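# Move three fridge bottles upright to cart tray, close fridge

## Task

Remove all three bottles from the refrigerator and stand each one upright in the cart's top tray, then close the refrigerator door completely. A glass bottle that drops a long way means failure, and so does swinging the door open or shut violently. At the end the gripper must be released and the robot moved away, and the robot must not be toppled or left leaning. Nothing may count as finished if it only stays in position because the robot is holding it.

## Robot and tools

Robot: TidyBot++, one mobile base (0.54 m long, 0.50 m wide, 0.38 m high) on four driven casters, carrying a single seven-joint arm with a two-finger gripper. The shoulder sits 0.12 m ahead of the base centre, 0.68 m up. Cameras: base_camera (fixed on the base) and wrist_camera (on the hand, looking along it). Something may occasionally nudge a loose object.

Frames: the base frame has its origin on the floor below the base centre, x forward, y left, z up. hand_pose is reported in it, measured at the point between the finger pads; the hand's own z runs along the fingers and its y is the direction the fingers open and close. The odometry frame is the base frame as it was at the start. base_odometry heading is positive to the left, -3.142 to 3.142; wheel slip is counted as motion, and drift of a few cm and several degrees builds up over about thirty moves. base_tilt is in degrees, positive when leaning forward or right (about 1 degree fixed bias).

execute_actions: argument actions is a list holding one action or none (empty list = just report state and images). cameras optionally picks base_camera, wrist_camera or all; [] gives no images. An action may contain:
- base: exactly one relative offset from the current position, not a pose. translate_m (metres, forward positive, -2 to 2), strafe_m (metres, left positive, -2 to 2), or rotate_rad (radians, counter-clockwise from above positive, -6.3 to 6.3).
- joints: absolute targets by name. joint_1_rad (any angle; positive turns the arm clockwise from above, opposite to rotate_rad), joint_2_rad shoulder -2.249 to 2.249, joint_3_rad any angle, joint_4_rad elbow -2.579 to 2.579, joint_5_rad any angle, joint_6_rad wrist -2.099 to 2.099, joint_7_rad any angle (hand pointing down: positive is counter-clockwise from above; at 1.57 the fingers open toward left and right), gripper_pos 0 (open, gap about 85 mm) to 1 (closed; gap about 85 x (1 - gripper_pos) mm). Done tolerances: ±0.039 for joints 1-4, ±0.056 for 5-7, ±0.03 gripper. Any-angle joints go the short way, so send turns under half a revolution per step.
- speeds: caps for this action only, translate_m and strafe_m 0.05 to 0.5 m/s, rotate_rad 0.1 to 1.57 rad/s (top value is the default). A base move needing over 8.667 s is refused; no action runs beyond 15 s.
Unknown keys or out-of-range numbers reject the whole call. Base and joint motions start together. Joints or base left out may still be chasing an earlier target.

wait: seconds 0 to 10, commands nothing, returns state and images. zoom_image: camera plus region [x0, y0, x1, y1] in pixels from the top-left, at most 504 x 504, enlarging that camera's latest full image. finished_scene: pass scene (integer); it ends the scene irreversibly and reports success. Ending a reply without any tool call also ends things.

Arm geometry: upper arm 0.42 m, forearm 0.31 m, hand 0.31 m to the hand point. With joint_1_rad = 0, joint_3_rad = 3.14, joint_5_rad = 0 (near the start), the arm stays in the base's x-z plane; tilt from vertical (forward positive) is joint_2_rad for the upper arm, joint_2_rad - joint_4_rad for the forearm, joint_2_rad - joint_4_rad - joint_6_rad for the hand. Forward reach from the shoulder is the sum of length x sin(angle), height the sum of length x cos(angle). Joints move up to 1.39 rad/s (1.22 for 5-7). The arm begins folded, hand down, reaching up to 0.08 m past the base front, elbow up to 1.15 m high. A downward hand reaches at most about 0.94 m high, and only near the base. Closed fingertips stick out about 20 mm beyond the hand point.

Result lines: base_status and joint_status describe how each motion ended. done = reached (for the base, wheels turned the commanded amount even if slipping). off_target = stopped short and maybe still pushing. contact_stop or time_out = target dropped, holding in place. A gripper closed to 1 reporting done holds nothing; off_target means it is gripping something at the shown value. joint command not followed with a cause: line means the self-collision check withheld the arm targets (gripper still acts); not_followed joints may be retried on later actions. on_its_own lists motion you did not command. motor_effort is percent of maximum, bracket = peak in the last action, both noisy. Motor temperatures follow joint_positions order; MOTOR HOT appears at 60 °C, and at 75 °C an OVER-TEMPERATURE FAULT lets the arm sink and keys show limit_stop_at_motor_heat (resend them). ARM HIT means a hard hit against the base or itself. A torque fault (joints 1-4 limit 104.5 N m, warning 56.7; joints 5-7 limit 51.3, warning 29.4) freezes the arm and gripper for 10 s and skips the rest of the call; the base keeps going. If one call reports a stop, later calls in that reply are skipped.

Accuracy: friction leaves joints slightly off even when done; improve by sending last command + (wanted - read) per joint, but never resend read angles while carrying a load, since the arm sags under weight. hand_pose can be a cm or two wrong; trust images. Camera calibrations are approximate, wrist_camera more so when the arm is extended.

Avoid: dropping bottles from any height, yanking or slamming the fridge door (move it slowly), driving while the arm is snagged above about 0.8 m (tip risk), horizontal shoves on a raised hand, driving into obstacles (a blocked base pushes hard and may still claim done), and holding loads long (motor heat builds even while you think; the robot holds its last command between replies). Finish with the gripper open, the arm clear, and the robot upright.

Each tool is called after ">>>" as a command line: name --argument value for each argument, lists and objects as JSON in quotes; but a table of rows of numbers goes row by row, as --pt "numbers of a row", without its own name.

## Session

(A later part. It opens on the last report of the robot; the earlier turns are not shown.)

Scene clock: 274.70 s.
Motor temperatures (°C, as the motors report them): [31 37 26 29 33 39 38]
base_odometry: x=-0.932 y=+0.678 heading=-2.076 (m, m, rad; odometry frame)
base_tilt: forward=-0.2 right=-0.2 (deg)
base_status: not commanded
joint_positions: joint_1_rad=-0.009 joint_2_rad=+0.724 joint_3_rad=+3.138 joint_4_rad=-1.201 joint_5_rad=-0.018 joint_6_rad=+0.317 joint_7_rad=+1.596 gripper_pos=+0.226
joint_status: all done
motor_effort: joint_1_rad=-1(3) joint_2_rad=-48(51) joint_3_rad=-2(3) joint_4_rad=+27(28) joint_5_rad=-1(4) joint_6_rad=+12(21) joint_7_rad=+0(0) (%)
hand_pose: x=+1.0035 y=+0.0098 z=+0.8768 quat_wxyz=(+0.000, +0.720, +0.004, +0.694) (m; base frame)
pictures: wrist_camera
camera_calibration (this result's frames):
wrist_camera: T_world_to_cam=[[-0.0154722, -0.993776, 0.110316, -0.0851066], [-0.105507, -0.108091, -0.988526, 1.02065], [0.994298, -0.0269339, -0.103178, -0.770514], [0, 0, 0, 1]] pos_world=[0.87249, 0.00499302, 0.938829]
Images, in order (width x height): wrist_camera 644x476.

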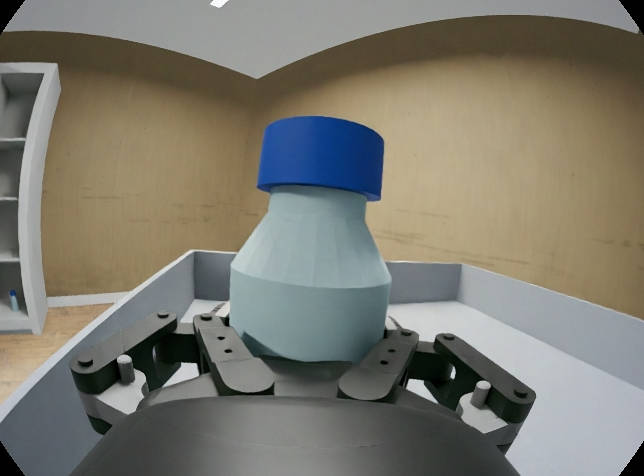

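Inside the tray, about touching. Release.

>>> execute_actions --actions '[{"joints":{"gripper_pos":0}}]' --cameras '[]'

>>> execute_actions --actions '[{"base":{"translate_m":-0.25},"speeds":{"translate_m":0.2}}]' --cameras '[]'

>>> execute_actions --actions '[{"joints":{"joint_2_rad":0.55,"joint_4_rad":-0.9,"joint_6_rad":-0.5}}]' --cameras '["wrist_camera"]'

Scene clock: 287.07 s.
Motor temperatures (°C, as the motors report them): [31 38 26 29 33 39 38]
base_odometry: x=-0.932 y=+0.678 heading=-2.076 (m, m, rad; odometry frame)
base_tilt: forward=-0.3 right=-0.1 (deg)
base_status: not commanded
joint_positions: joint_1_rad=-0.009 joint_2_rad=+0.698 joint_3_rad=+3.138 joint_4_rad=-1.201 joint_5_rad=-0.018 joint_6_rad=+0.340 joint_7_rad=+1.596 gripper_pos=+0.000
joint_status: all done
motor_effort: joint_1_rad=-1(2) joint_2_rad=-42(48) joint_3_rad=-1(2) joint_4_rad=+23(27) joint_5_rad=-2(1) joint_6_rad=+9(12) joint_7_rad=+0(1) (%)
hand_pose: x=+0.9981 y=+0.0096 z=+0.9069 quat_wxyz=(+0.000, +0.703, +0.004, +0.711) (m; base frame)
pictures: none
No camera images: the call's "cameras" was empty. Leave "cameras" out to get every camera's image.

Scene clock: 289.10 s.
Motor temperatures (°C, as the motors report them): [31 38 26 29 33 39 38]
base_odometry: x=-0.811 y=+0.897 heading=-2.075 (m, m, rad; odometry frame)
base_tilt: forward=-0.3 right=-0.2 (deg)
base_status: done
joint_positions: joint_1_rad=-0.009 joint_2_rad=+0.694 joint_3_rad=+3.138 joint_4_rad=-1.194 joint_5_rad=-0.018 joint_6_rad=+0.341 joint_7_rad=+1.596 gripper_pos=+0.000
joint_status: not commanded
motor_effort: joint_1_rad=-1(3) joint_2_rad=-41(44) joint_3_rad=-1(3) joint_4_rad=+23(24) joint_5_rad=-1(4) joint_6_rad=+8(11) joint_7_rad=+0(0) (%)
hand_pose: x=+0.9980 y=+0.0095 z=+0.9142 quat_wxyz=(+0.000, +0.699, +0.004, +0.715) (m; base frame)
pictures: none
No camera images: the call's "cameras" was empty. Leave "cameras" out to get every camera's image.

Scene clock: 290.77 s.
Motor temperatures (°C, as the motors report them): [31 38 26 29 33 39 38]
base_odometry: x=-0.811 y=+0.897 heading=-2.075 (m, m, rad; odometry frame)
base_tilt: forward=-0.3 right=-0.2 (deg)
base_status: not commanded
joint_positions: joint_1_rad=-0.009 joint_2_rad=+0.546 joint_3_rad=+3.138 joint_4_rad=-0.919 joint_5_rad=-0.018 joint_6_rad=-0.471 joint_7_rad=+1.596 gripper_pos=+0.000
joint_status: all done
motor_effort: joint_1_rad=-1(1) joint_2_rad=-37(45) joint_3_rad=-1(1) joint_4_rad=+23(25) joint_5_rad=-1(1) joint_6_rad=+8(9) joint_7_rad=+0(0) (%)
hand_pose: x=+0.9408 y=+0.0135 z=+0.9635 quat_wxyz=(-0.005, +0.824, +0.011, +0.567) (m; base frame)
pictures: wrist_camera
camera_calibration (this result's frames):
wrist_camera: T_world_to_cam=[[0.0358708, -0.993315, 0.10972, -0.139645], [-0.41671, -0.114657, -0.90178, 1.30946], [0.908331, -0.0133737, -0.418037, -0.315074], [0, 0, 0, 1]] pos_world=[0.836866, 0.00721398, 1.06445]
Images, in order (width x height): wrist_camera 644x476.

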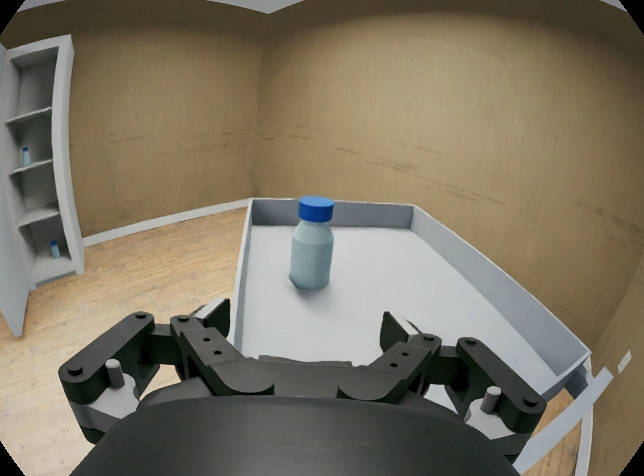

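>>> execute_actions --actions '[{"base":{"rotate_rad":0.496},"joints":{"joint_2_rad":0.6,"joint_4_rad":-0.97,"joint_6_rad":0.0,"joint_1_rad":-0.14}}]' --cameras '[]'

>>> execute_actions --actions '[{"base":{"strafe_m":0.12}}]' --cameras '[]'

>>> execute_actions --actions '[{"base":{"translate_m":1.8}}]' --cameras '["wrist_camera"]'

Scene clock: 306.67 s.
Motor temperatures (°C, as the motors report them): [31 38 26 29 33 39 38]
base_odometry: x=-0.811 y=+0.897 heading=-1.579 (m, m, rad; odometry frame)
base_tilt: forward=-0.3 right=-0.2 (deg)
base_status: done
joint_positions: joint_1_rad=-0.149 joint_2_rad=+0.602 joint_3_rad=+3.129 joint_4_rad=-0.943 joint_5_rad=-0.018 joint_6_rad=-0.022 joint_7_rad=+1.596 gripper_pos=+0.000
joint_status: all done
motor_effort: joint_1_rad=-1(10) joint_2_rad=-40(43) joint_3_rad=-2(6) joint_4_rad=+24(24) joint_5_rad=-1(2) joint_6_rad=+9(8) joint_7_rad=+0(0) (%)
hand_pose: x=+0.9719 y=+0.1362 z=+1.0382 quat_wxyz=(-0.057, +0.703, +0.056, +0.706) (m; base frame)
pictures: none
No camera images: the call's "cameras" was empty. Leave "cameras" out to get every camera's image.

Scene clock: 308.03 s.
Motor temperatures (°C, as the motors report them): [31 38 26 29 33 39 38]
base_odometry: x=-0.691 y=+0.896 heading=-1.578 (m, m, rad; odometry frame)
base_tilt: forward=-0.3 right=-0.2 (deg)
base_status: done
joint_positions: joint_1_rad=-0.149 joint_2_rad=+0.602 joint_3_rad=+3.129 joint_4_rad=-0.943 joint_5_rad=-0.018 joint_6_rad=-0.022 joint_7_rad=+1.596 gripper_pos=+0.000
joint_status: not commanded
motor_effort: joint_1_rad=+0(3) joint_2_rad=-40(42) joint_3_rad=-1(3) joint_4_rad=+24(25) joint_5_rad=-1(1) joint_6_rad=+9(9) joint_7_rad=+0(0) (%)
hand_pose: x=+0.9719 y=+0.1361 z=+1.0381 quat_wxyz=(-0.057, +0.704, +0.056, +0.706) (m; base frame)
pictures: none
No camera images: the call's "cameras" was empty. Leave "cameras" out to get every camera's image.

Scene clock: 313.00 s.
Motor temperatures (°C, as the motors report them): [31 38 26 29 33 39 38]
base_odometry: x=-0.703 y=-0.904 heading=-1.578 (m, m, rad; odometry frame)
base_tilt: forward=-0.3 right=-0.2 (deg)
base_status: done
joint_positions: joint_1_rad=-0.149 joint_2_rad=+0.602 joint_3_rad=+3.129 joint_4_rad=-0.945 joint_5_rad=-0.018 joint_6_rad=-0.022 joint_7_rad=+1.596 gripper_pos=+0.000
joint_status: not commanded
motor_effort: joint_1_rad=-1(2) joint_2_rad=-40(43) joint_3_rad=-2(2) joint_4_rad=+24(25) joint_5_rad=-1(2) joint_6_rad=+8(9) joint_7_rad=+0(0) (%)
hand_pose: x=+0.9719 y=+0.1360 z=+1.0368 quat_wxyz=(-0.056, +0.704, +0.056, +0.705) (m; base frame)
pictures: wrist_camera
camera_calibration (this result's frames):
wrist_camera: T_world_to_cam=[[0.132337, -0.985768, 0.103673, -0.115644], [-0.0508975, -0.111213, -0.992492, 1.14068], [0.989897, 0.126067, -0.0648907, -0.775437], [0, 0, 0, 1]] pos_world=[0.840964, 0.110616, 1.09378]
Images, in order (width x height): wrist_camera 644x476.

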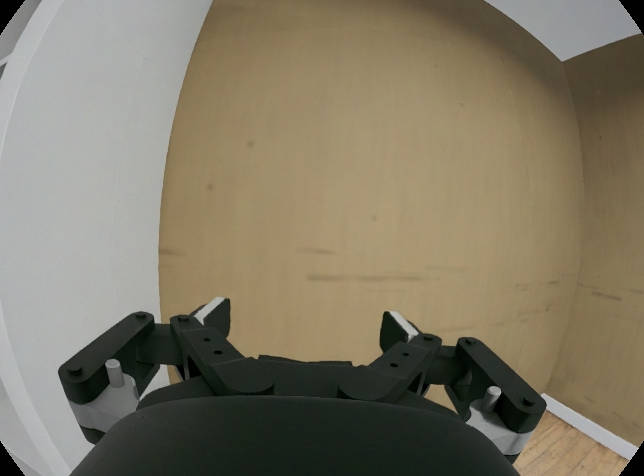

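>>> execute_actions --actions '[{"base":{"translate_m":-0.5},"joints":{"joint_1_rad":0}}]'

Scene clock: 324.50 s.
Motor temperatures (°C, as the motors report them): [31 38 26 29 33 39 38]
base_odometry: x=-0.700 y=-0.404 heading=-1.577 (m, m, rad; odometry frame)
base_tilt: forward=-0.3 right=-0.1 (deg)
base_status: done
joint_positions: joint_1_rad=+0.000 joint_2_rad=+0.596 joint_3_rad=+3.134 joint_4_rad=-0.946 joint_5_rad=-0.018 joint_6_rad=-0.022 joint_7_rad=+1.596 gripper_pos=+0.000
joint_status: all done
motor_effort: joint_1_rad=+0(8) joint_2_rad=-40(43) joint_3_rad=-1(5) joint_4_rad=+24(25) joint_5_rad=-1(1) joint_6_rad=+9(9) joint_7_rad=+1(0) (%)
hand_pose: x=+0.9805 y=+0.0053 z=+1.0413 quat_wxyz=(-0.001, +0.705, +0.003, +0.709) (m; base frame)
pictures: base_camera, wrist_camera
camera_calibration (this result's frames):
wrist_camera: T_world_to_cam=[[-0.0199783, -0.994151, 0.106139, -0.0992534], [-0.0625676, -0.104709, -0.992533, 1.14241], [0.997841, -0.02647, -0.0601097, -0.779104], [0, 0, 0, 1]] pos_world=[0.846916, 0.000325065, 1.09758]
Images, in order (width x height): base_camera 644x364, wrist_camera 644x476.

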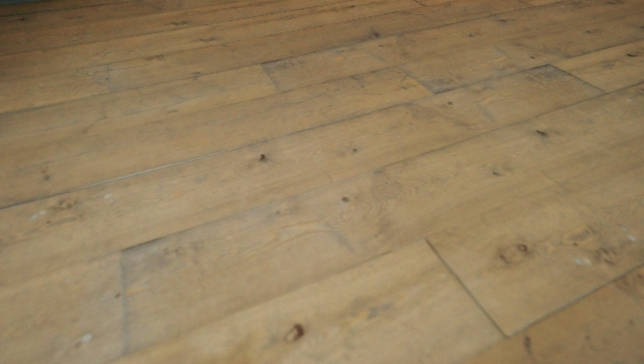

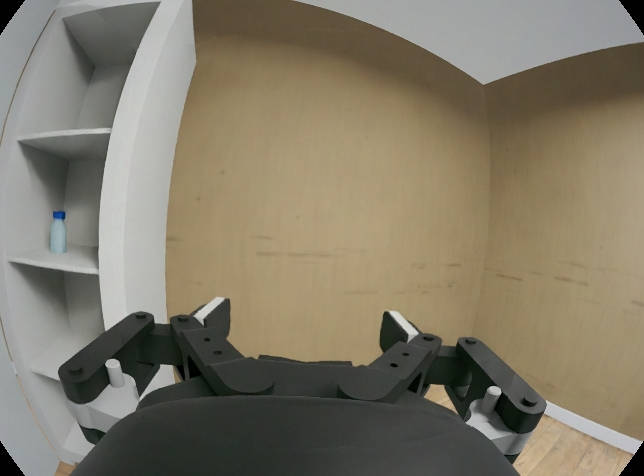

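>>> execute_actions --actions '[{"base":{"strafe_m":0.42},"joints":{"joint_1_rad":-0.12}}]'

Scene clock: 332.77 s.
Motor temperatures (°C, as the motors report them): [31 38 26 29 33 39 38]
base_odometry: x=-0.280 y=-0.407 heading=-1.577 (m, m, rad; odometry frame)
base_tilt: forward=-0.3 right=-0.2 (deg)
base_status: done
joint_positions: joint_1_rad=-0.117 joint_2_rad=+0.596 joint_3_rad=+3.135 joint_4_rad=-0.946 joint_5_rad=-0.018 joint_6_rad=-0.022 joint_7_rad=+1.596 gripper_pos=+0.000
joint_status: all done
motor_effort: joint_1_rad=+0(6) joint_2_rad=-40(41) joint_3_rad=-1(4) joint_4_rad=+24(24) joint_5_rad=-1(2) joint_6_rad=+9(9) joint_7_rad=+0(0) (%)
hand_pose: x=+0.9741 y=+0.1053 z=+1.0412 quat_wxyz=(-0.042, +0.703, +0.044, +0.708) (m; base frame)
pictures: base_camera, wrist_camera
camera_calibration (this result's frames):
wrist_camera: T_world_to_cam=[[0.0951717, -0.989697, 0.106969, -0.113523], [-0.0499922, -0.112073, -0.992442, 1.14085], [0.994205, 0.0891047, -0.0601434, -0.778643], [0, 0, 0, 1]] pos_world=[0.841969, 0.0848868, 1.09754]
Images, in order (width x height): base_camera 644x364, wrist_camera 644x476.

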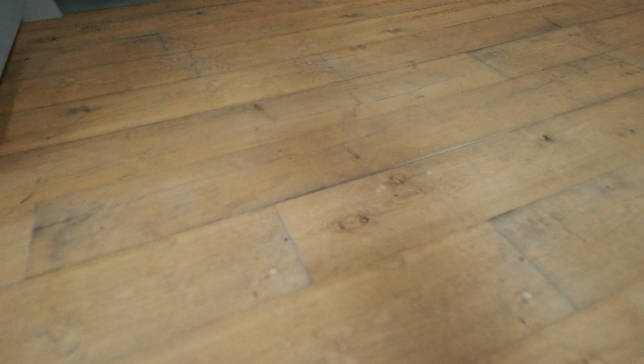

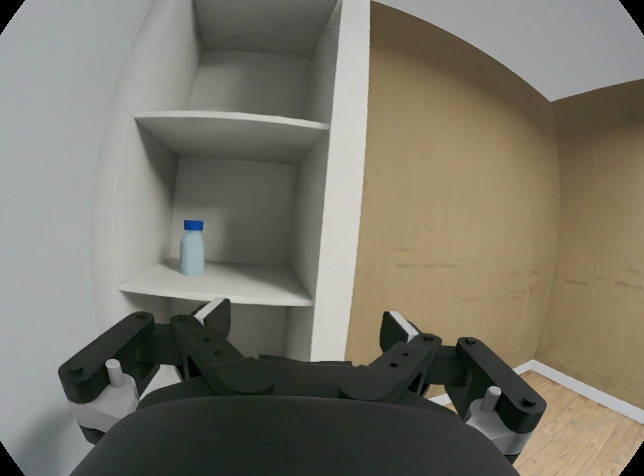

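>>> execute_actions --actions '[{"base":{"strafe_m":0.18},"joints":{"joint_1_rad":-0.2}}]' --cameras '[]'

>>> execute_actions --actions '[{"base":{"translate_m":0.35},"speeds":{"translate_m":0.2}}]' --cameras '["wrist_camera"]'

Scene clock: 341.80 s.
Motor temperatures (°C, as the motors report them): [31 38 26 28 33 39 38]
base_odometry: x=-0.100 y=-0.408 heading=-1.577 (m, m, rad; odometry frame)
base_tilt: forward=-0.2 right=-0.2 (deg)
base_status: done
joint_positions: joint_1_rad=-0.196 joint_2_rad=+0.596 joint_3_rad=+3.135 joint_4_rad=-0.946 joint_5_rad=-0.018 joint_6_rad=-0.022 joint_7_rad=+1.596 gripper_pos=+0.000
joint_status: all done
motor_effort: joint_1_rad=+0(6) joint_2_rad=-40(41) joint_3_rad=-1(4) joint_4_rad=+24(24) joint_5_rad=-1(2) joint_6_rad=+9(9) joint_7_rad=+0(0) (%)
hand_pose: x=+0.9631 y=+0.1723 z=+1.0412 quat_wxyz=(-0.070, +0.701, +0.072, +0.706) (m; base frame)
pictures: none
No camera images: the call's "cameras" was empty. Leave "cameras" out to get every camera's image.

Scene clock: 344.33 s.
Motor temperatures (°C, as the motors report them): [31 38 26 28 33 39 38]
base_odometry: x=-0.102 y=-0.758 heading=-1.576 (m, m, rad; odometry frame)
base_tilt: forward=-0.3 right=-0.2 (deg)
base_status: done
joint_positions: joint_1_rad=-0.196 joint_2_rad=+0.600 joint_3_rad=+3.135 joint_4_rad=-0.947 joint_5_rad=-0.018 joint_6_rad=-0.022 joint_7_rad=+1.596 gripper_pos=+0.000
joint_status: not commanded
motor_effort: joint_1_rad=+0(0) joint_2_rad=-40(42) joint_3_rad=-2(2) joint_4_rad=+24(25) joint_5_rad=-1(1) joint_6_rad=+9(9) joint_7_rad=+1(0) (%)
hand_pose: x=+0.9645 y=+0.1726 z=+1.0375 quat_wxyz=(-0.070, +0.703, +0.072, +0.704) (m; base frame)
pictures: wrist_camera
camera_calibration (this result's frames):
wrist_camera: T_world_to_cam=[[0.173223, -0.979032, 0.10719, -0.122972], [-0.045244, -0.116631, -0.992144, 1.14015], [0.983843, 0.167013, -0.0644985, -0.774333], [0, 0, 0, 1]] pos_world=[0.834708, 0.141906, 1.09443]
Images, in order (width x height): wrist_camera 644x476.

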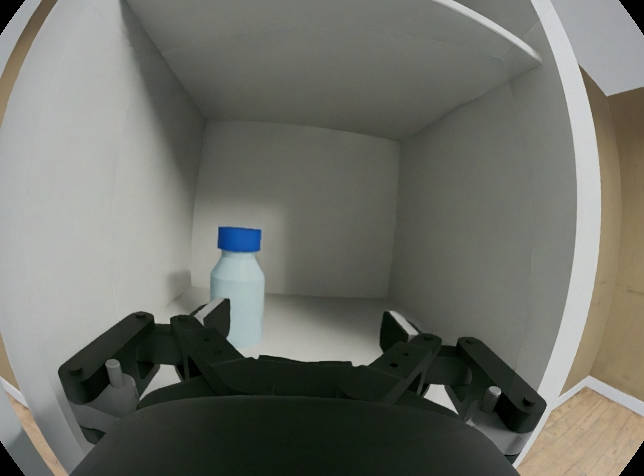

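>>> execute_actions --actions '[{"joints":{"joint_1_rad":-0.29,"joint_4_rad":-1.12,"joint_6_rad":0.15}}]' --cameras '["wrist_camera"]'

Scene clock: 353.30 s.
Motor temperatures (°C, as the motors report them): [31 38 26 28 33 39 38]
base_odometry: x=-0.102 y=-0.758 heading=-1.576 (m, m, rad; odometry frame)
base_tilt: forward=-0.3 right=-0.2 (deg)
base_status: not commanded
joint_positions: joint_1_rad=-0.278 joint_2_rad=+0.602 joint_3_rad=+3.135 joint_4_rad=-1.099 joint_5_rad=-0.018 joint_6_rad=+0.117 joint_7_rad=+1.596 gripper_pos=+0.000
joint_status: all done
motor_effort: joint_1_rad=+0(2) joint_2_rad=-39(42) joint_3_rad=-1(2) joint_4_rad=+24(24) joint_5_rad=-1(2) joint_6_rad=+8(9) joint_7_rad=+0(0) (%)
hand_pose: x=+0.9459 y=+0.2405 z=+0.9834 quat_wxyz=(-0.097, +0.705, +0.101, +0.695) (m; base frame)
pictures: wrist_camera
camera_calibration (this result's frames):
wrist_camera: T_world_to_cam=[[0.252428, -0.9616, 0.107727, -0.127131], [-0.0508712, -0.124367, -0.990931, 1.09956], [0.966278, 0.244658, -0.0803115, -0.757314], [0, 0, 0, 1]] pos_world=[0.819803, 0.199783, 1.04246]
Images, in order (width x height): wrist_camera 644x476.

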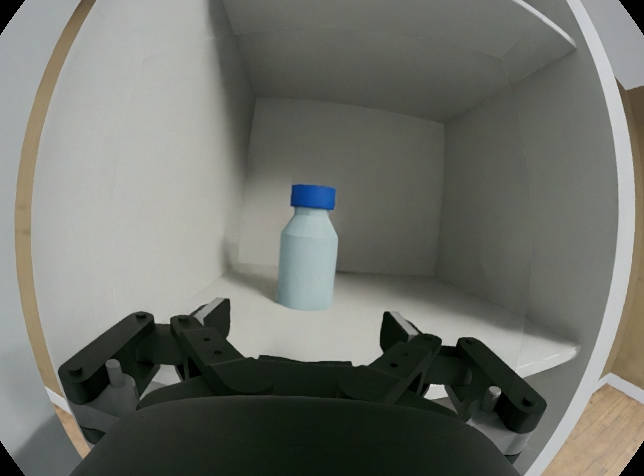

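Centered. Advance ~0.22.

>>> execute_actions --actions '[{"base":{"translate_m":0.2},"speeds":{"translate_m":0.12}}]' --cameras '["wrist_camera"]'

Scene clock: 361.37 s.
Motor temperatures (°C, as the motors report them): [31 38 26 28 33 39 38]
base_odometry: x=-0.102 y=-0.760 heading=-1.576 (m, m, rad; odometry frame)
base_tilt: forward=-0.3 right=-0.2 (deg)
base_status: translate_m time_out (by the wheels' count: +0.003 of +0.200)
joint_positions: joint_1_rad=-0.279 joint_2_rad=+0.601 joint_3_rad=+3.136 joint_4_rad=-1.102 joint_5_rad=-0.018 joint_6_rad=+0.122 joint_7_rad=+1.596 gripper_pos=+0.000
joint_status: not commanded
motor_effort: joint_1_rad=+0(7) joint_2_rad=-39(56) joint_3_rad=-1(5) joint_4_rad=+24(29) joint_5_rad=-1(2) joint_6_rad=+9(11) joint_7_rad=+0(0) (%)
hand_pose: x=+0.9455 y=+0.2407 z=+0.9839 quat_wxyz=(-0.097, +0.704, +0.101, +0.697) (m; base frame)
pictures: wrist_camera
camera_calibration (this result's frames):
wrist_camera: T_world_to_cam=[[0.252231, -0.961598, 0.108207, -0.127099], [-0.0475171, -0.123996, -0.991144, 1.09701], [0.9665, 0.244856, -0.0769679, -0.760546], [0, 0, 0, 1]] pos_world=[0.819252, 0.20003, 1.04251]
Images, in order (width x height): wrist_camera 644x476.

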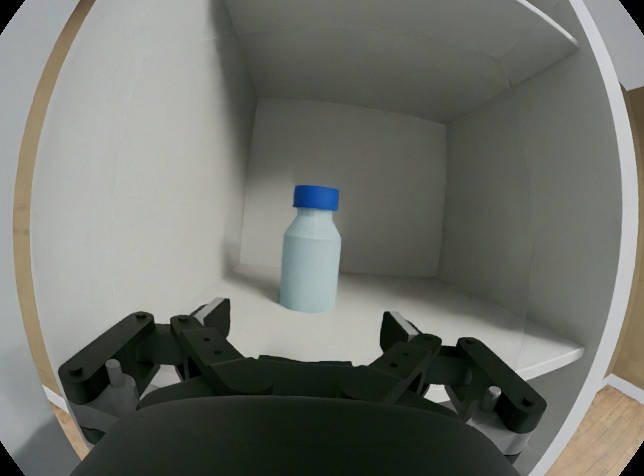

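Blocked by the door again. Shift right and re-aim.

>>> execute_actions --actions '[{"base":{"strafe_m":-0.12},"joints":{"joint_1_rad":-0.4}}]' --cameras '[]'

>>> execute_actions --actions '[{"base":{"translate_m":0.17},"speeds":{"translate_m":0.12}}]' --cameras '["wrist_camera"]'

Scene clock: 372.57 s.
Motor temperatures (°C, as the motors report them): [31 38 26 28 33 39 38]
base_odometry: x=-0.222 y=-0.760 heading=-1.576 (m, m, rad; odometry frame)
base_tilt: forward=-0.3 right=-0.2 (deg)
base_status: done
joint_positions: joint_1_rad=-0.391 joint_2_rad=+0.601 joint_3_rad=+3.137 joint_4_rad=-1.102 joint_5_rad=-0.018 joint_6_rad=+0.122 joint_7_rad=+1.596 gripper_pos=+0.000
joint_status: all done
motor_effort: joint_1_rad=+0(4) joint_2_rad=-40(41) joint_3_rad=-2(3) joint_4_rad=+24(24) joint_5_rad=-2(1) joint_6_rad=+9(9) joint_7_rad=+0(0) (%)
hand_pose: x=+0.9136 y=+0.3311 z=+0.9841 quat_wxyz=(-0.136, +0.697, +0.140, +0.690) (m; base frame)
pictures: none
No camera images: the call's "cameras" was empty. Leave "cameras" out to get every camera's image.

Scene clock: 374.60 s.
Motor temperatures (°C, as the motors report them): [31 38 26 28 33 39 38]
base_odometry: x=-0.223 y=-0.930 heading=-1.576 (m, m, rad; odometry frame)
base_tilt: forward=-0.2 right=-0.2 (deg)
base_status: done
joint_positions: joint_1_rad=-0.391 joint_2_rad=+0.601 joint_3_rad=+3.137 joint_4_rad=-1.102 joint_5_rad=-0.018 joint_6_rad=+0.123 joint_7_rad=+1.596 gripper_pos=+0.000
joint_status: not commanded
motor_effort: joint_1_rad=-1(1) joint_2_rad=-41(42) joint_3_rad=-2(2) joint_4_rad=+24(25) joint_5_rad=-1(1) joint_6_rad=+9(9) joint_7_rad=+0(0) (%)
hand_pose: x=+0.9134 y=+0.3311 z=+0.9845 quat_wxyz=(-0.136, +0.697, +0.140, +0.690) (m; base frame)
pictures: wrist_camera
camera_calibration (this result's frames):
wrist_camera: T_world_to_cam=[[0.357484, -0.927612, 0.108357, -0.139714], [-0.0327036, -0.128387, -0.991185, 1.09518], [0.933347, 0.350789, -0.0762324, -0.757113], [0, 0, 0, 1]] pos_world=[0.792411, 0.276593, 1.04295]
Images, in order (width x height): wrist_camera 644x476.

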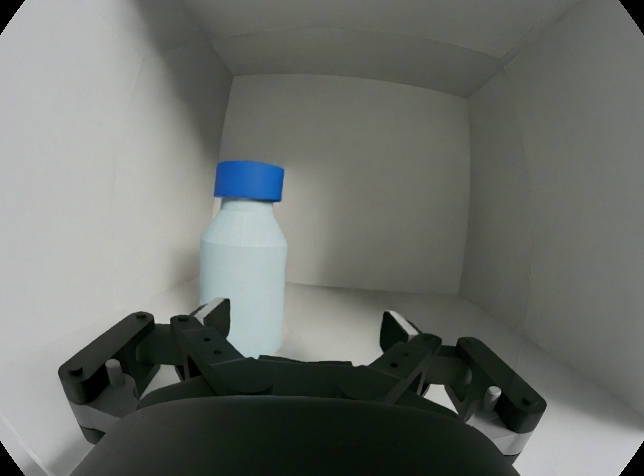

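>>> execute_actions --actions '[{"joints":{"joint_1_rad":-0.47}}]' --cameras '["wrist_camera"]'

Scene clock: 380.90 s.
Motor temperatures (°C, as the motors report them): [31 38 26 28 33 39 38]
base_odometry: x=-0.223 y=-0.930 heading=-1.576 (m, m, rad; odometry frame)
base_tilt: forward=-0.3 right=-0.3 (deg)
base_status: not commanded
joint_positions: joint_1_rad=-0.459 joint_2_rad=+0.601 joint_3_rad=+3.137 joint_4_rad=-1.102 joint_5_rad=-0.018 joint_6_rad=+0.123 joint_7_rad=+1.596 gripper_pos=+0.000
joint_status: all done
motor_effort: joint_1_rad=+0(2) joint_2_rad=-40(40) joint_3_rad=-1(2) joint_4_rad=+23(24) joint_5_rad=+0(1) joint_6_rad=+9(9) joint_7_rad=+0(0) (%)
hand_pose: x=+0.8891 y=+0.3842 z=+0.9845 quat_wxyz=(-0.159, +0.691, +0.164, +0.685) (m; base frame)
pictures: wrist_camera
camera_calibration (this result's frames):
wrist_camera: T_world_to_cam=[[0.419594, -0.901221, 0.108357, -0.147105], [-0.0239176, -0.13031, -0.991185, 1.09413], [0.907397, 0.413304, -0.0762322, -0.754026], [0, 0, 0, 1]] pos_world=[0.772094, 0.321643, 1.04295]
Images, in order (width x height): wrist_camera 644x476.

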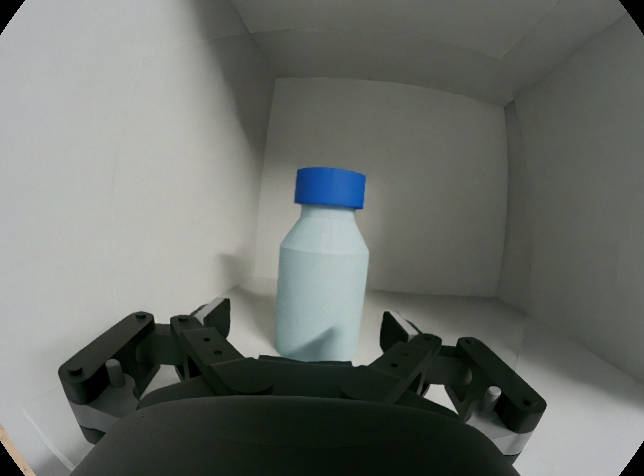

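>>> execute_actions --actions '[{"base":{"translate_m":0.09},"joints":{"joint_1_rad":-0.45},"speeds":{"translate_m":0.1}}]' --cameras '[]'

>>> execute_actions --actions '[{"joints":{"gripper_pos":1}}]' --cameras '[]'

Scene clock: 387.87 s.
Motor temperatures (°C, as the motors report them): [31 38 26 28 33 39 38]
base_odometry: x=-0.223 y=-1.020 heading=-1.577 (m, m, rad; odometry frame)
base_tilt: forward=-0.3 right=-0.2 (deg)
base_status: done
joint_positions: joint_1_rad=-0.459 joint_2_rad=+0.600 joint_3_rad=+3.137 joint_4_rad=-1.102 joint_5_rad=-0.018 joint_6_rad=+0.123 joint_7_rad=+1.596 gripper_pos=+0.000
joint_status: all done
motor_effort: joint_1_rad=-1(3) joint_2_rad=-40(41) joint_3_rad=-1(1) joint_4_rad=+24(24) joint_5_rad=-2(2) joint_6_rad=+9(9) joint_7_rad=+1(1) (%)
hand_pose: x=+0.8890 y=+0.3839 z=+0.9852 quat_wxyz=(-0.159, +0.691, +0.164, +0.686) (m; base frame)
pictures: none
No camera images: the call's "cameras" was empty. Leave "cameras" out to get every camera's image.

Scene clock: 388.97 s.
Motor temperatures (°C, as the motors report them): [31 38 26 28 33 39 38]
base_odometry: x=-0.223 y=-1.020 heading=-1.577 (m, m, rad; odometry frame)
base_tilt: forward=-0.3 right=-0.2 (deg)
base_status: not commanded
joint_positions: joint_1_rad=-0.458 joint_2_rad=+0.599 joint_3_rad=+3.137 joint_4_rad=-1.103 joint_5_rad=-0.018 joint_6_rad=+0.123 joint_7_rad=+1.596 gripper_pos=+0.999
joint_status: all done
motor_effort: joint_1_rad=+0(3) joint_2_rad=-40(41) joint_3_rad=-1(1) joint_4_rad=+24(26) joint_5_rad=-2(1) joint_6_rad=+9(10) joint_7_rad=+0(0) (%)
hand_pose: x=+0.8888 y=+0.3834 z=+0.9862 quat_wxyz=(-0.159, +0.691, +0.163, +0.686) (m; base frame)
pictures: none
No camera images: the call's "cameras" was empty. Leave "cameras" out to get every camera's image.

Missed. Open and look.

>>> execute_actions --actions '[{"joints":{"gripper_pos":0}}]' --cameras '["wrist_camera"]'

Scene clock: 394.23 s.
Motor temperatures (°C, as the motors report them): [31 38 26 28 33 39 38]
base_odometry: x=-0.223 y=-1.020 heading=-1.577 (m, m, rad; odometry frame)
base_tilt: forward=-0.3 right=-0.2 (deg)
base_status: not commanded
joint_positions: joint_1_rad=-0.458 joint_2_rad=+0.599 joint_3_rad=+3.137 joint_4_rad=-1.103 joint_5_rad=-0.018 joint_6_rad=+0.123 joint_7_rad=+1.596 gripper_pos=+0.000
joint_status: all done
motor_effort: joint_1_rad=-1(1) joint_2_rad=-39(40) joint_3_rad=-1(1) joint_4_rad=+24(24) joint_5_rad=-1(1) joint_6_rad=+9(9) joint_7_rad=+0(0) (%)
hand_pose: x=+0.8888 y=+0.3834 z=+0.9862 quat_wxyz=(-0.159, +0.691, +0.163, +0.686) (m; base frame)
pictures: wrist_camera
camera_calibration (this result's frames):
wrist_camera: T_world_to_cam=[[0.418713, -0.901636, 0.10831, -0.146963], [-0.0221721, -0.129383, -0.991347, 1.09399], [0.907848, 0.412689, -0.0741655, -0.755452], [0, 0, 0, 1]] pos_world=[0.771627, 0.320804, 1.04442]
Images, in order (width x height): wrist_camera 644x476.

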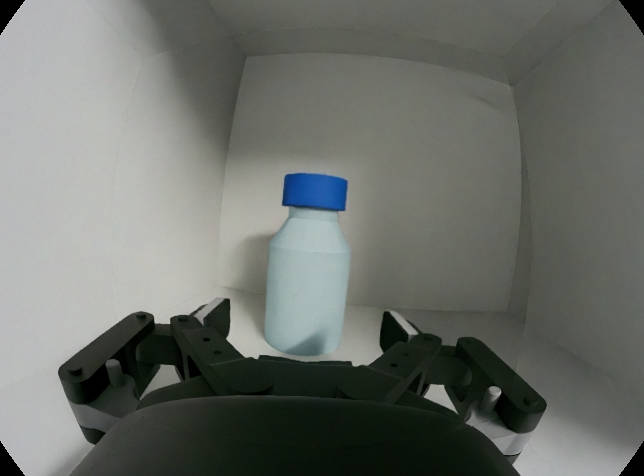

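>>> execute_actions --actions '[{"base":{"translate_m":0.06},"joints":{"joint_2_rad":0.75,"joint_4_rad":-0.84,"joint_6_rad":0.02},"speeds":{"translate_m":0.1}}]' --cameras '["wrist_camera"]'

Scene clock: 404.03 s.
Motor temperatures (°C, as the motors report them): [31 38 26 28 33 39 38]
base_odometry: x=-0.224 y=-1.080 heading=-1.577 (m, m, rad; odometry frame)
base_tilt: forward=-0.3 right=-0.2 (deg)
base_status: done
joint_positions: joint_1_rad=-0.458 joint_2_rad=+0.738 joint_3_rad=+3.137 joint_4_rad=-0.867 joint_5_rad=-0.018 joint_6_rad=+0.053 joint_7_rad=+1.596 gripper_pos=+0.000
joint_status: all done
motor_effort: joint_1_rad=+0(3) joint_2_rad=-43(44) joint_3_rad=-1(1) joint_4_rad=+24(25) joint_5_rad=-1(2) joint_6_rad=+9(9) joint_7_rad=+0(0) (%)
hand_pose: x=+0.9322 y=+0.4049 z=+0.9880 quat_wxyz=(-0.162, +0.682, +0.161, +0.695) (m; base frame)
pictures: wrist_camera
camera_calibration (this result's frames):
wrist_camera: T_world_to_cam=[[0.417049, -0.902569, 0.106954, -0.142621], [0.000615862, -0.117395, -0.993085, 1.07516], [0.908884, 0.414231, -0.0484037, -0.830649], [0, 0, 0, 1]] pos_world=[0.813781, 0.341575, 1.04277]
Images, in order (width x height): wrist_camera 644x476.

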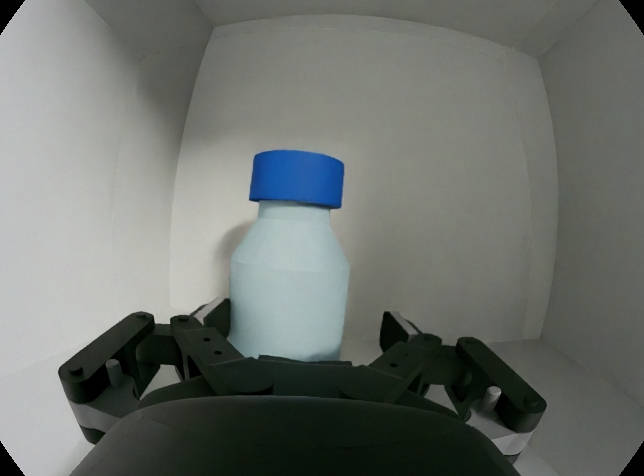

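>>> execute_actions --actions '[{"base":{"translate_m":0.04},"joints":{"joint_1_rad":-0.49},"speeds":{"translate_m":0.1}}]' --cameras '[]'

>>> execute_actions --actions '[{"joints":{"gripper_pos":1}}]' --cameras '[]'

Scene clock: 412.27 s.
Motor temperatures (°C, as the motors report them): [31 38 26 28 33 39 38]
base_odometry: x=-0.224 y=-1.120 heading=-1.577 (m, m, rad; odometry frame)
base_tilt: forward=-0.3 right=-0.2 (deg)
base_status: done
joint_positions: joint_1_rad=-0.475 joint_2_rad=+0.742 joint_3_rad=+3.137 joint_4_rad=-0.866 joint_5_rad=-0.018 joint_6_rad=+0.051 joint_7_rad=+1.596 gripper_pos=+0.000
joint_status: all done
motor_effort: joint_1_rad=-1(4) joint_2_rad=-44(45) joint_3_rad=-2(1) joint_4_rad=+24(25) joint_5_rad=-1(1) joint_6_rad=+9(9) joint_7_rad=+0(0) (%)
hand_pose: x=+0.9264 y=+0.4193 z=+0.9843 quat_wxyz=(-0.167, +0.682, +0.168, +0.692) (m; base frame)
pictures: none
No camera images: the call's "cameras" was empty. Leave "cameras" out to get every camera's image.

Scene clock: 413.37 s.
Motor temperatures (°C, as the motors report them): [31 38 26 28 33 39 38]
base_odometry: x=-0.224 y=-1.120 heading=-1.577 (m, m, rad; odometry frame)
base_tilt: forward=-0.3 right=-0.2 (deg)
base_status: not commanded
joint_positions: joint_1_rad=-0.479 joint_2_rad=+0.742 joint_3_rad=+3.137 joint_4_rad=-0.866 joint_5_rad=-0.018 joint_6_rad=+0.051 joint_7_rad=+1.596 gripper_pos=+0.237
joint_status: gripper_pos off_target (ended at +0.237, target +1.000)
motor_effort: joint_1_rad=+0(2) joint_2_rad=-44(44) joint_3_rad=-1(1) joint_4_rad=+24(24) joint_5_rad=-1(2) joint_6_rad=+9(9) joint_7_rad=+0(0) (%)
hand_pose: x=+0.9250 y=+0.4219 z=+0.9842 quat_wxyz=(-0.168, +0.682, +0.169, +0.692) (m; base frame)
pictures: none
No camera images: the call's "cameras" was empty. Leave "cameras" out to get every camera's image.

>>> execute_actions --actions '[{"base":{"translate_m":-0.6},"joints":{"joint_2_rad":0.68},"speeds":{"translate_m":0.3}}]' --cameras '[]'

>>> execute_actions --actions '[{"base":{"rotate_rad":-0.5},"joints":{"joint_1_rad":0,"joint_2_rad":0.0,"joint_4_rad":-1.9,"joint_6_rad":0.3}}]' --cameras '[]'

>>> execute_actions --actions '[{"base":{"translate_m":-1.36}}]' --cameras '[]'

>>> execute_actions --actions '[{"base":{"strafe_m":-0.98}}]' --cameras '[]'

>>> execute_actions --actions '[{"joints":{"joint_2_rad":0.55,"joint_4_rad":-1.1,"joint_6_rad":0.15}}]'

Scene clock: 432.17 s.
Motor temperatures (°C, as the motors report them): [31 39 26 29 33 39 38]
base_odometry: x=-0.220 y=-0.520 heading=-1.578 (m, m, rad; odometry frame)
base_tilt: forward=-0.2 right=-0.2 (deg)
base_status: done
joint_positions: joint_1_rad=-0.456 joint_2_rad=+0.724 joint_3_rad=+3.147 joint_4_rad=-0.865 joint_5_rad=-0.018 joint_6_rad=+0.022 joint_7_rad=+1.596 gripper_pos=+0.241
joint_status: joint_2_rad off_target (ended at +0.724, target +0.680)
motor_effort: joint_1_rad=-10(11) joint_2_rad=-50(52) joint_3_rad=-6(7) joint_4_rad=+30(31) joint_5_rad=-1(0) joint_6_rad=+13(14) joint_7_rad=+0(1) (%)
hand_pose: x=+0.9314 y=+0.3973 z=+0.9922 quat_wxyz=(-0.155, +0.687, +0.162, +0.691) (m; base frame)
pictures: none
No camera images: the call's "cameras" was empty. Leave "cameras" out to get every camera's image.

Scene clock: 434.50 s.
Motor temperatures (°C, as the motors report them): [31 39 26 29 33 39 38]
base_odometry: x=-0.220 y=-0.520 heading=-2.077 (m, m, rad; odometry frame)
base_tilt: forward=-0.3 right=-0.2 (deg)
base_status: done
joint_positions: joint_1_rad=-0.019 joint_2_rad=+0.036 joint_3_rad=+3.145 joint_4_rad=-1.906 joint_5_rad=-0.018 joint_6_rad=+0.239 joint_7_rad=+1.596 gripper_pos=+0.241
joint_status: joint_6_rad off_target (ended at +0.239, target +0.300); the others done
motor_effort: joint_1_rad=-1(12) joint_2_rad=-25(51) joint_3_rad=-1(9) joint_4_rad=+28(30) joint_5_rad=-1(0) joint_6_rad=+13(13) joint_7_rad=+0(0) (%)
hand_pose: x=+0.7356 y=+0.0096 z=+0.9469 quat_wxyz=(-0.001, +0.753, +0.007, +0.659) (m; base frame)
pictures: none
No camera images: the call's "cameras" was empty. Leave "cameras" out to get every camera's image.

Scene clock: 438.60 s.
Motor temperatures (°C, as the motors report them): [31 38 26 29 33 39 38]
base_odometry: x=+0.440 y=+0.668 heading=-2.078 (m, m, rad; odometry frame)
base_tilt: forward=-0.3 right=-0.2 (deg)
base_status: done
joint_positions: joint_1_rad=-0.019 joint_2_rad=+0.026 joint_3_rad=+3.145 joint_4_rad=-1.907 joint_5_rad=-0.018 joint_6_rad=+0.241 joint_7_rad=+1.596 gripper_pos=+0.241
joint_status: not commanded
motor_effort: joint_1_rad=+0(0) joint_2_rad=-25(29) joint_3_rad=-1(1) joint_4_rad=+28(29) joint_5_rad=-1(1) joint_6_rad=+13(13) joint_7_rad=+0(1) (%)
hand_pose: x=+0.7329 y=+0.0095 z=+0.9535 quat_wxyz=(-0.001, +0.748, +0.007, +0.663) (m; base frame)
pictures: none
No camera images: the call's "cameras" was empty. Leave "cameras" out to get every camera's image.

Scene clock: 444.50 s.
Motor temperatures (°C, as the motors report them): [31 38 26 29 33 39 38]
base_odometry: x=-0.415 y=+1.143 heading=-2.073 (m, m, rad; odometry frame)
base_tilt: forward=-0.3 right=-0.2 (deg)
base_status: strafe_m time_out (by the wheels' count: -0.978 of -0.980)
joint_positions: joint_1_rad=-0.001 joint_2_rad=+0.024 joint_3_rad=+3.144 joint_4_rad=-1.913 joint_5_rad=-0.018 joint_6_rad=+0.252 joint_7_rad=+1.596 gripper_pos=+0.241
joint_status: not commanded
motor_effort: joint_1_rad=+0(8) joint_2_rad=-25(33) joint_3_rad=-1(8) joint_4_rad=+28(31) joint_5_rad=-1(0) joint_6_rad=+13(15) joint_7_rad=+0(0) (%)
hand_pose: x=+0.7319 y=-0.0012 z=+0.9540 quat_wxyz=(+0.005, +0.747, +0.001, +0.665) (m; base frame)
pictures: none
No camera images: the call's "cameras" was empty. Leave "cameras" out to get every camera's image.

not run: a stop came earlier in this reply.

>>> execute_actions --actions '[{"joints":{"joint_2_rad":0.55,"joint_4_rad":-1.1,"joint_6_rad":0.15}}]'

Scene clock: 451.30 s.
Motor temperatures (°C, as the motors report them): [31 38 26 29 33 39 38]
base_odometry: x=-0.415 y=+1.143 heading=-2.073 (m, m, rad; odometry frame)
base_tilt: forward=-0.2 right=-0.2 (deg)
base_status: not commanded
joint_positions: joint_1_rad=-0.001 joint_2_rad=+0.584 joint_3_rad=+3.144 joint_4_rad=-1.159 joint_5_rad=-0.018 joint_6_rad=+0.153 joint_7_rad=+1.596 gripper_pos=+0.241
joint_status: joint_4_rad off_target (ended at -1.159, target -1.100); the others done
motor_effort: joint_1_rad=+0(1) joint_2_rad=-46(47) joint_3_rad=-1(2) joint_4_rad=+29(30) joint_5_rad=-1(1) joint_6_rad=+13(13) joint_7_rad=+0(0) (%)
hand_pose: x=+0.9720 y=-0.0004 z=+0.9725 quat_wxyz=(+0.005, +0.714, +0.002, +0.700) (m; base frame)
pictures: base_camera, wrist_camera
camera_calibration (this result's frames):
wrist_camera: T_world_to_cam=[[-0.0279423, -0.993224, 0.112811, -0.096551], [-0.0899287, -0.1099, -0.989866, 1.09706], [0.995556, -0.037804, -0.0862484, -0.747321], [0, 0, 0, 1]] pos_world=[0.839959, -0.00358247, 1.03238]
Images, in order (width x height): base_camera 644x364, wrist_camera 644x476.

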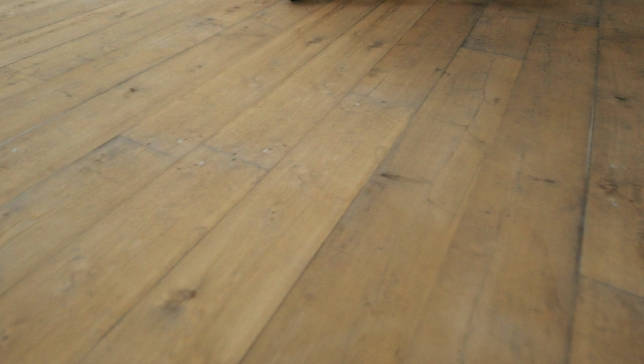

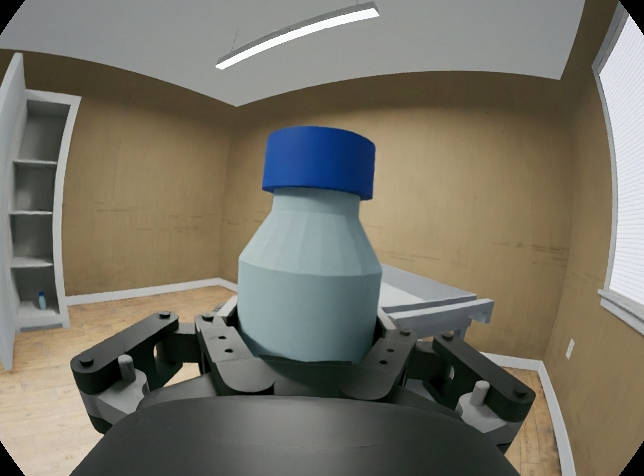

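Cart farther ahead. Advance.

>>> execute_actions --actions '[{"base":{"translate_m":0.4},"speeds":{"translate_m":0.25}}]'

Scene clock: 458.03 s.
Motor temperatures (°C, as the motors report them): [31 38 26 29 33 39 38]
base_odometry: x=-0.608 y=+0.792 heading=-2.074 (m, m, rad; odometry frame)
base_tilt: forward=-0.3 right=-0.2 (deg)
base_status: done
joint_positions: joint_1_rad=-0.001 joint_2_rad=+0.586 joint_3_rad=+3.144 joint_4_rad=-1.156 joint_5_rad=-0.018 joint_6_rad=+0.151 joint_7_rad=+1.596 gripper_pos=+0.241
joint_status: not commanded
motor_effort: joint_1_rad=-1(1) joint_2_rad=-45(48) joint_3_rad=-2(2) joint_4_rad=+29(30) joint_5_rad=-1(2) joint_6_rad=+12(13) joint_7_rad=+0(0) (%)
hand_pose: x=+0.9727 y=-0.0004 z=+0.9723 quat_wxyz=(+0.005, +0.714, +0.002, +0.700) (m; base frame)
pictures: base_camera, wrist_camera
camera_calibration (this result's frames):
wrist_camera: T_world_to_cam=[[-0.0278631, -0.993225, 0.112821, -0.0965884], [-0.0903502, -0.1099, -0.989828, 1.09732], [0.99552, -0.0377731, -0.0866759, -0.747552], [0, 0, 0, 1]] pos_world=[0.840655, -0.0035756, 1.03226]
Images, in order (width x height): base_camera 644x364, wrist_camera 644x476.

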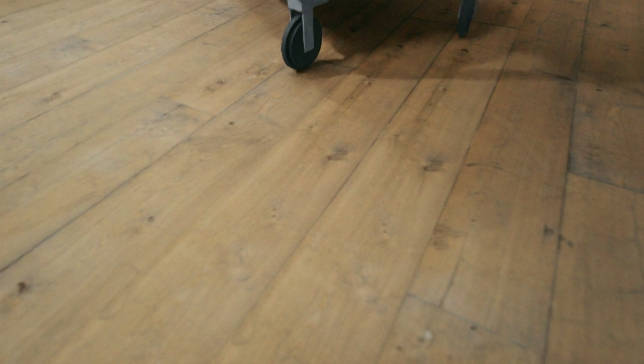

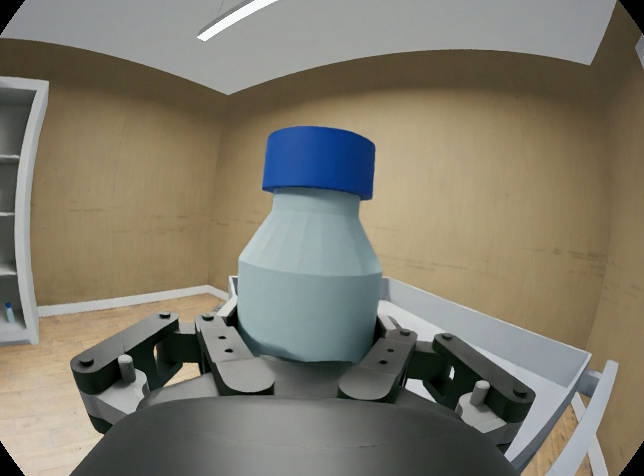

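>>> execute_actions --actions '[{"base":{"strafe_m":-0.18}}]' --cameras '[]'

>>> execute_actions --actions '[{"base":{"translate_m":0.3},"speeds":{"translate_m":0.2}}]'

Scene clock: 466.67 s.
Motor temperatures (°C, as the motors report them): [31 38 26 29 33 39 38]
base_odometry: x=-0.766 y=+0.879 heading=-2.073 (m, m, rad; odometry frame)
base_tilt: forward=-0.3 right=-0.1 (deg)
base_status: done
joint_positions: joint_1_rad=+0.008 joint_2_rad=+0.586 joint_3_rad=+3.144 joint_4_rad=-1.156 joint_5_rad=-0.018 joint_6_rad=+0.151 joint_7_rad=+1.596 gripper_pos=+0.241
joint_status: not commanded
motor_effort: joint_1_rad=-1(5) joint_2_rad=-46(46) joint_3_rad=-2(4) joint_4_rad=+29(30) joint_5_rad=-1(1) joint_6_rad=+13(13) joint_7_rad=+0(0) (%)
hand_pose: x=+0.9727 y=-0.0081 z=+0.9725 quat_wxyz=(+0.008, +0.714, -0.002, +0.700) (m; base frame)
pictures: none
No camera images: the call's "cameras" was empty. Leave "cameras" out to get every camera's image.

Scene clock: 468.93 s.
Motor temperatures (°C, as the motors report them): [31 39 26 29 33 39 38]
base_odometry: x=-0.911 y=+0.616 heading=-2.073 (m, m, rad; odometry frame)
base_tilt: forward=-0.3 right=-0.2 (deg)
base_status: done
joint_positions: joint_1_rad=+0.008 joint_2_rad=+0.587 joint_3_rad=+3.144 joint_4_rad=-1.155 joint_5_rad=-0.018 joint_6_rad=+0.150 joint_7_rad=+1.596 gripper_pos=+0.241
joint_status: not commanded
motor_effort: joint_1_rad=-1(3) joint_2_rad=-45(48) joint_3_rad=-1(0) joint_4_rad=+29(31) joint_5_rad=+0(1) joint_6_rad=+13(14) joint_7_rad=+0(0) (%)
hand_pose: x=+0.9729 y=-0.0081 z=+0.9724 quat_wxyz=(+0.008, +0.714, -0.002, +0.700) (m; base frame)
pictures: base_camera, wrist_camera
camera_calibration (this result's frames):
wrist_camera: T_world_to_cam=[[-0.0367563, -0.992938, 0.112795, -0.0955686], [-0.0917573, -0.109041, -0.989793, 1.09788], [0.995103, -0.0467309, -0.0871013, -0.747266], [0, 0, 0, 1]] pos_world=[0.840833, -0.0100997, 1.03237]
Images, in order (width x height): base_camera 644x364, wrist_camera 644x476.

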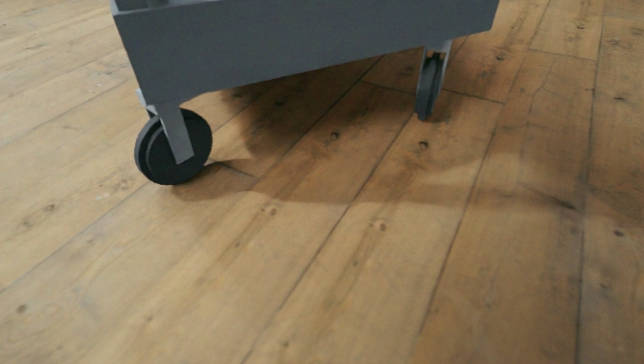

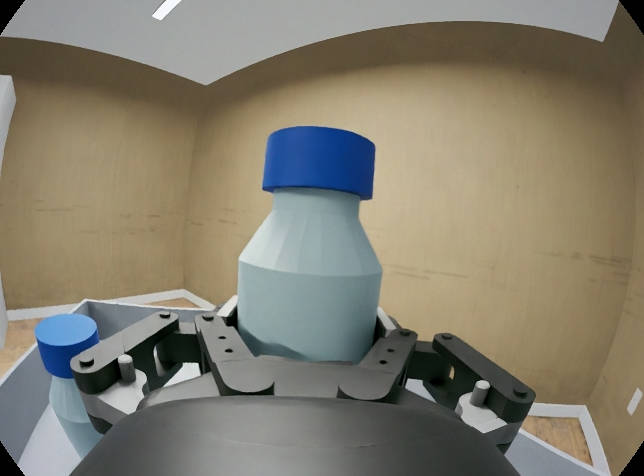

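Bottle 1 to the left with clearance. Lower.

>>> execute_actions --actions '[{"joints":{"joint_2_rad":0.7,"joint_4_rad":-1.2,"joint_6_rad":0.37}}]' --cameras '["wrist_camera"]'

Scene clock: 475.90 s.
Motor temperatures (°C, as the motors report them): [31 39 26 29 33 39 38]
base_odometry: x=-0.911 y=+0.616 heading=-2.073 (m, m, rad; odometry frame)
base_tilt: forward=-0.3 right=-0.1 (deg)
base_status: not commanded
joint_positions: joint_1_rad=+0.008 joint_2_rad=+0.718 joint_3_rad=+3.144 joint_4_rad=-1.200 joint_5_rad=-0.016 joint_6_rad=+0.313 joint_7_rad=+1.596 gripper_pos=+0.241
joint_status: joint_6_rad off_target (ended at +0.313, target +0.370); the others done
motor_effort: joint_1_rad=+0(3) joint_2_rad=-44(51) joint_3_rad=-1(3) joint_4_rad=+25(29) joint_5_rad=-2(8) joint_6_rad=+13(24) joint_7_rad=+0(0) (%)
hand_pose: x=+1.0026 y=-0.0086 z=+0.8809 quat_wxyz=(+0.009, +0.719, -0.001, +0.695) (m; base frame)
pictures: wrist_camera
camera_calibration (this result's frames):
wrist_camera: T_world_to_cam=[[-0.0368166, -0.992592, 0.115779, -0.0872635], [-0.10569, -0.11134, -0.988146, 1.02245], [0.993717, -0.0486169, -0.100808, -0.771404], [0, 0, 0, 1]] pos_world=[0.871407, -0.0102805, 0.942669]
Images, in order (width x height): wrist_camera 644x476.

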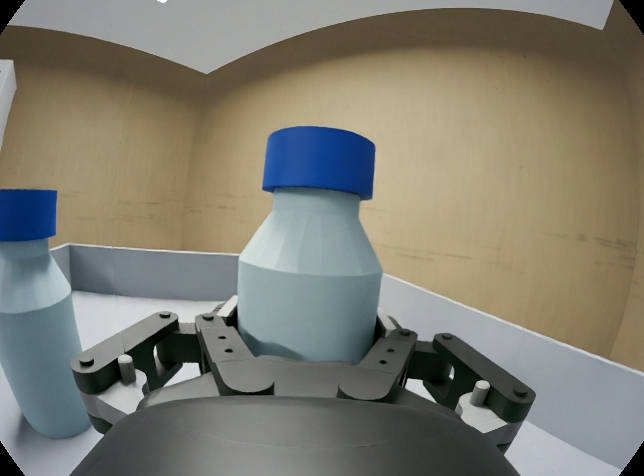

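>>> execute_actions --actions '[{"joints":{"gripper_pos":0}}]' --cameras '[]'

>>> execute_actions --actions '[{"base":{"translate_m":-0.25},"speeds":{"translate_m":0.2}}]' --cameras '[]'

>>> execute_actions --actions '[{"joints":{"joint_2_rad":0.55,"joint_4_rad":-0.9,"joint_6_rad":-0.5}}]' --cameras '["wrist_camera"]'

Scene clock: 485.20 s.
Motor temperatures (°C, as the motors report them): [31 39 26 29 33 39 38]
base_odometry: x=-0.911 y=+0.616 heading=-2.073 (m, m, rad; odometry frame)
base_tilt: forward=-0.3 right=-0.2 (deg)
base_status: not commanded
joint_positions: joint_1_rad=+0.008 joint_2_rad=+0.701 joint_3_rad=+3.144 joint_4_rad=-1.200 joint_5_rad=-0.016 joint_6_rad=+0.340 joint_7_rad=+1.596 gripper_pos=+0.000
joint_status: all done
motor_effort: joint_1_rad=-1(2) joint_2_rad=-41(48) joint_3_rad=-1(2) joint_4_rad=+22(27) joint_5_rad=-1(2) joint_6_rad=+8(13) joint_7_rad=+0(0) (%)
hand_pose: x=+0.9990 y=-0.0087 z=+0.9048 quat_wxyz=(+0.009, +0.703, -0.001, +0.711) (m; base frame)
pictures: none
No camera images: the call's "cameras" was empty. Leave "cameras" out to get every camera's image.

Scene clock: 487.23 s.
Motor temperatures (°C, as the motors report them): [31 39 26 29 33 39 38]
base_odometry: x=-0.790 y=+0.835 heading=-2.073 (m, m, rad; odometry frame)
base_tilt: forward=-0.3 right=-0.2 (deg)
base_status: done
joint_positions: joint_1_rad=+0.008 joint_2_rad=+0.695 joint_3_rad=+3.144 joint_4_rad=-1.195 joint_5_rad=-0.016 joint_6_rad=+0.341 joint_7_rad=+1.596 gripper_pos=+0.000
joint_status: not commanded
motor_effort: joint_1_rad=-1(3) joint_2_rad=-42(44) joint_3_rad=-1(3) joint_4_rad=+22(25) joint_5_rad=-1(4) joint_6_rad=+9(10) joint_7_rad=+0(0) (%)
hand_pose: x=+0.9981 y=-0.0084 z=+0.9128 quat_wxyz=(+0.009, +0.700, -0.001, +0.715) (m; base frame)
pictures: none
No camera images: the call's "cameras" was empty. Leave "cameras" out to get every camera's image.

Scene clock: 488.90 s.
Motor temperatures (°C, as the motors report them): [31 39 26 29 33 39 38]
base_odometry: x=-0.790 y=+0.835 heading=-2.073 (m, m, rad; odometry frame)
base_tilt: forward=-0.3 right=-0.1 (deg)
base_status: not commanded
joint_positions: joint_1_rad=+0.008 joint_2_rad=+0.546 joint_3_rad=+3.144 joint_4_rad=-0.919 joint_5_rad=-0.016 joint_6_rad=-0.471 joint_7_rad=+1.596 gripper_pos=+0.000
joint_status: all done
motor_effort: joint_1_rad=+0(1) joint_2_rad=-38(43) joint_3_rad=-1(1) joint_4_rad=+23(24) joint_5_rad=-1(1) joint_6_rad=+8(9) joint_7_rad=+0(0) (%)
hand_pose: x=+0.9410 y=-0.0040 z=+0.9634 quat_wxyz=(+0.003, +0.824, +0.003, +0.567) (m; base frame)
pictures: wrist_camera
camera_calibration (this result's frames):
wrist_camera: T_world_to_cam=[[0.0137578, -0.993325, 0.114523, -0.140862], [-0.419236, -0.109711, -0.901224, 1.30931], [0.907773, -0.0356133, -0.417947, -0.315144], [0, 0, 0, 1]] pos_world=[0.836928, -0.0074988, 1.0644]
Images, in order (width x height): wrist_camera 644x476.

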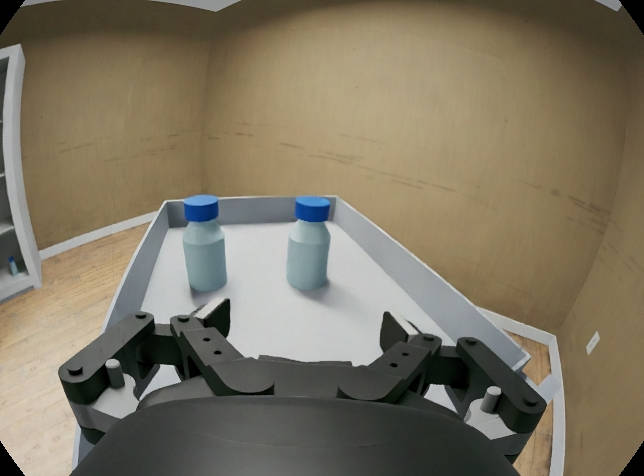

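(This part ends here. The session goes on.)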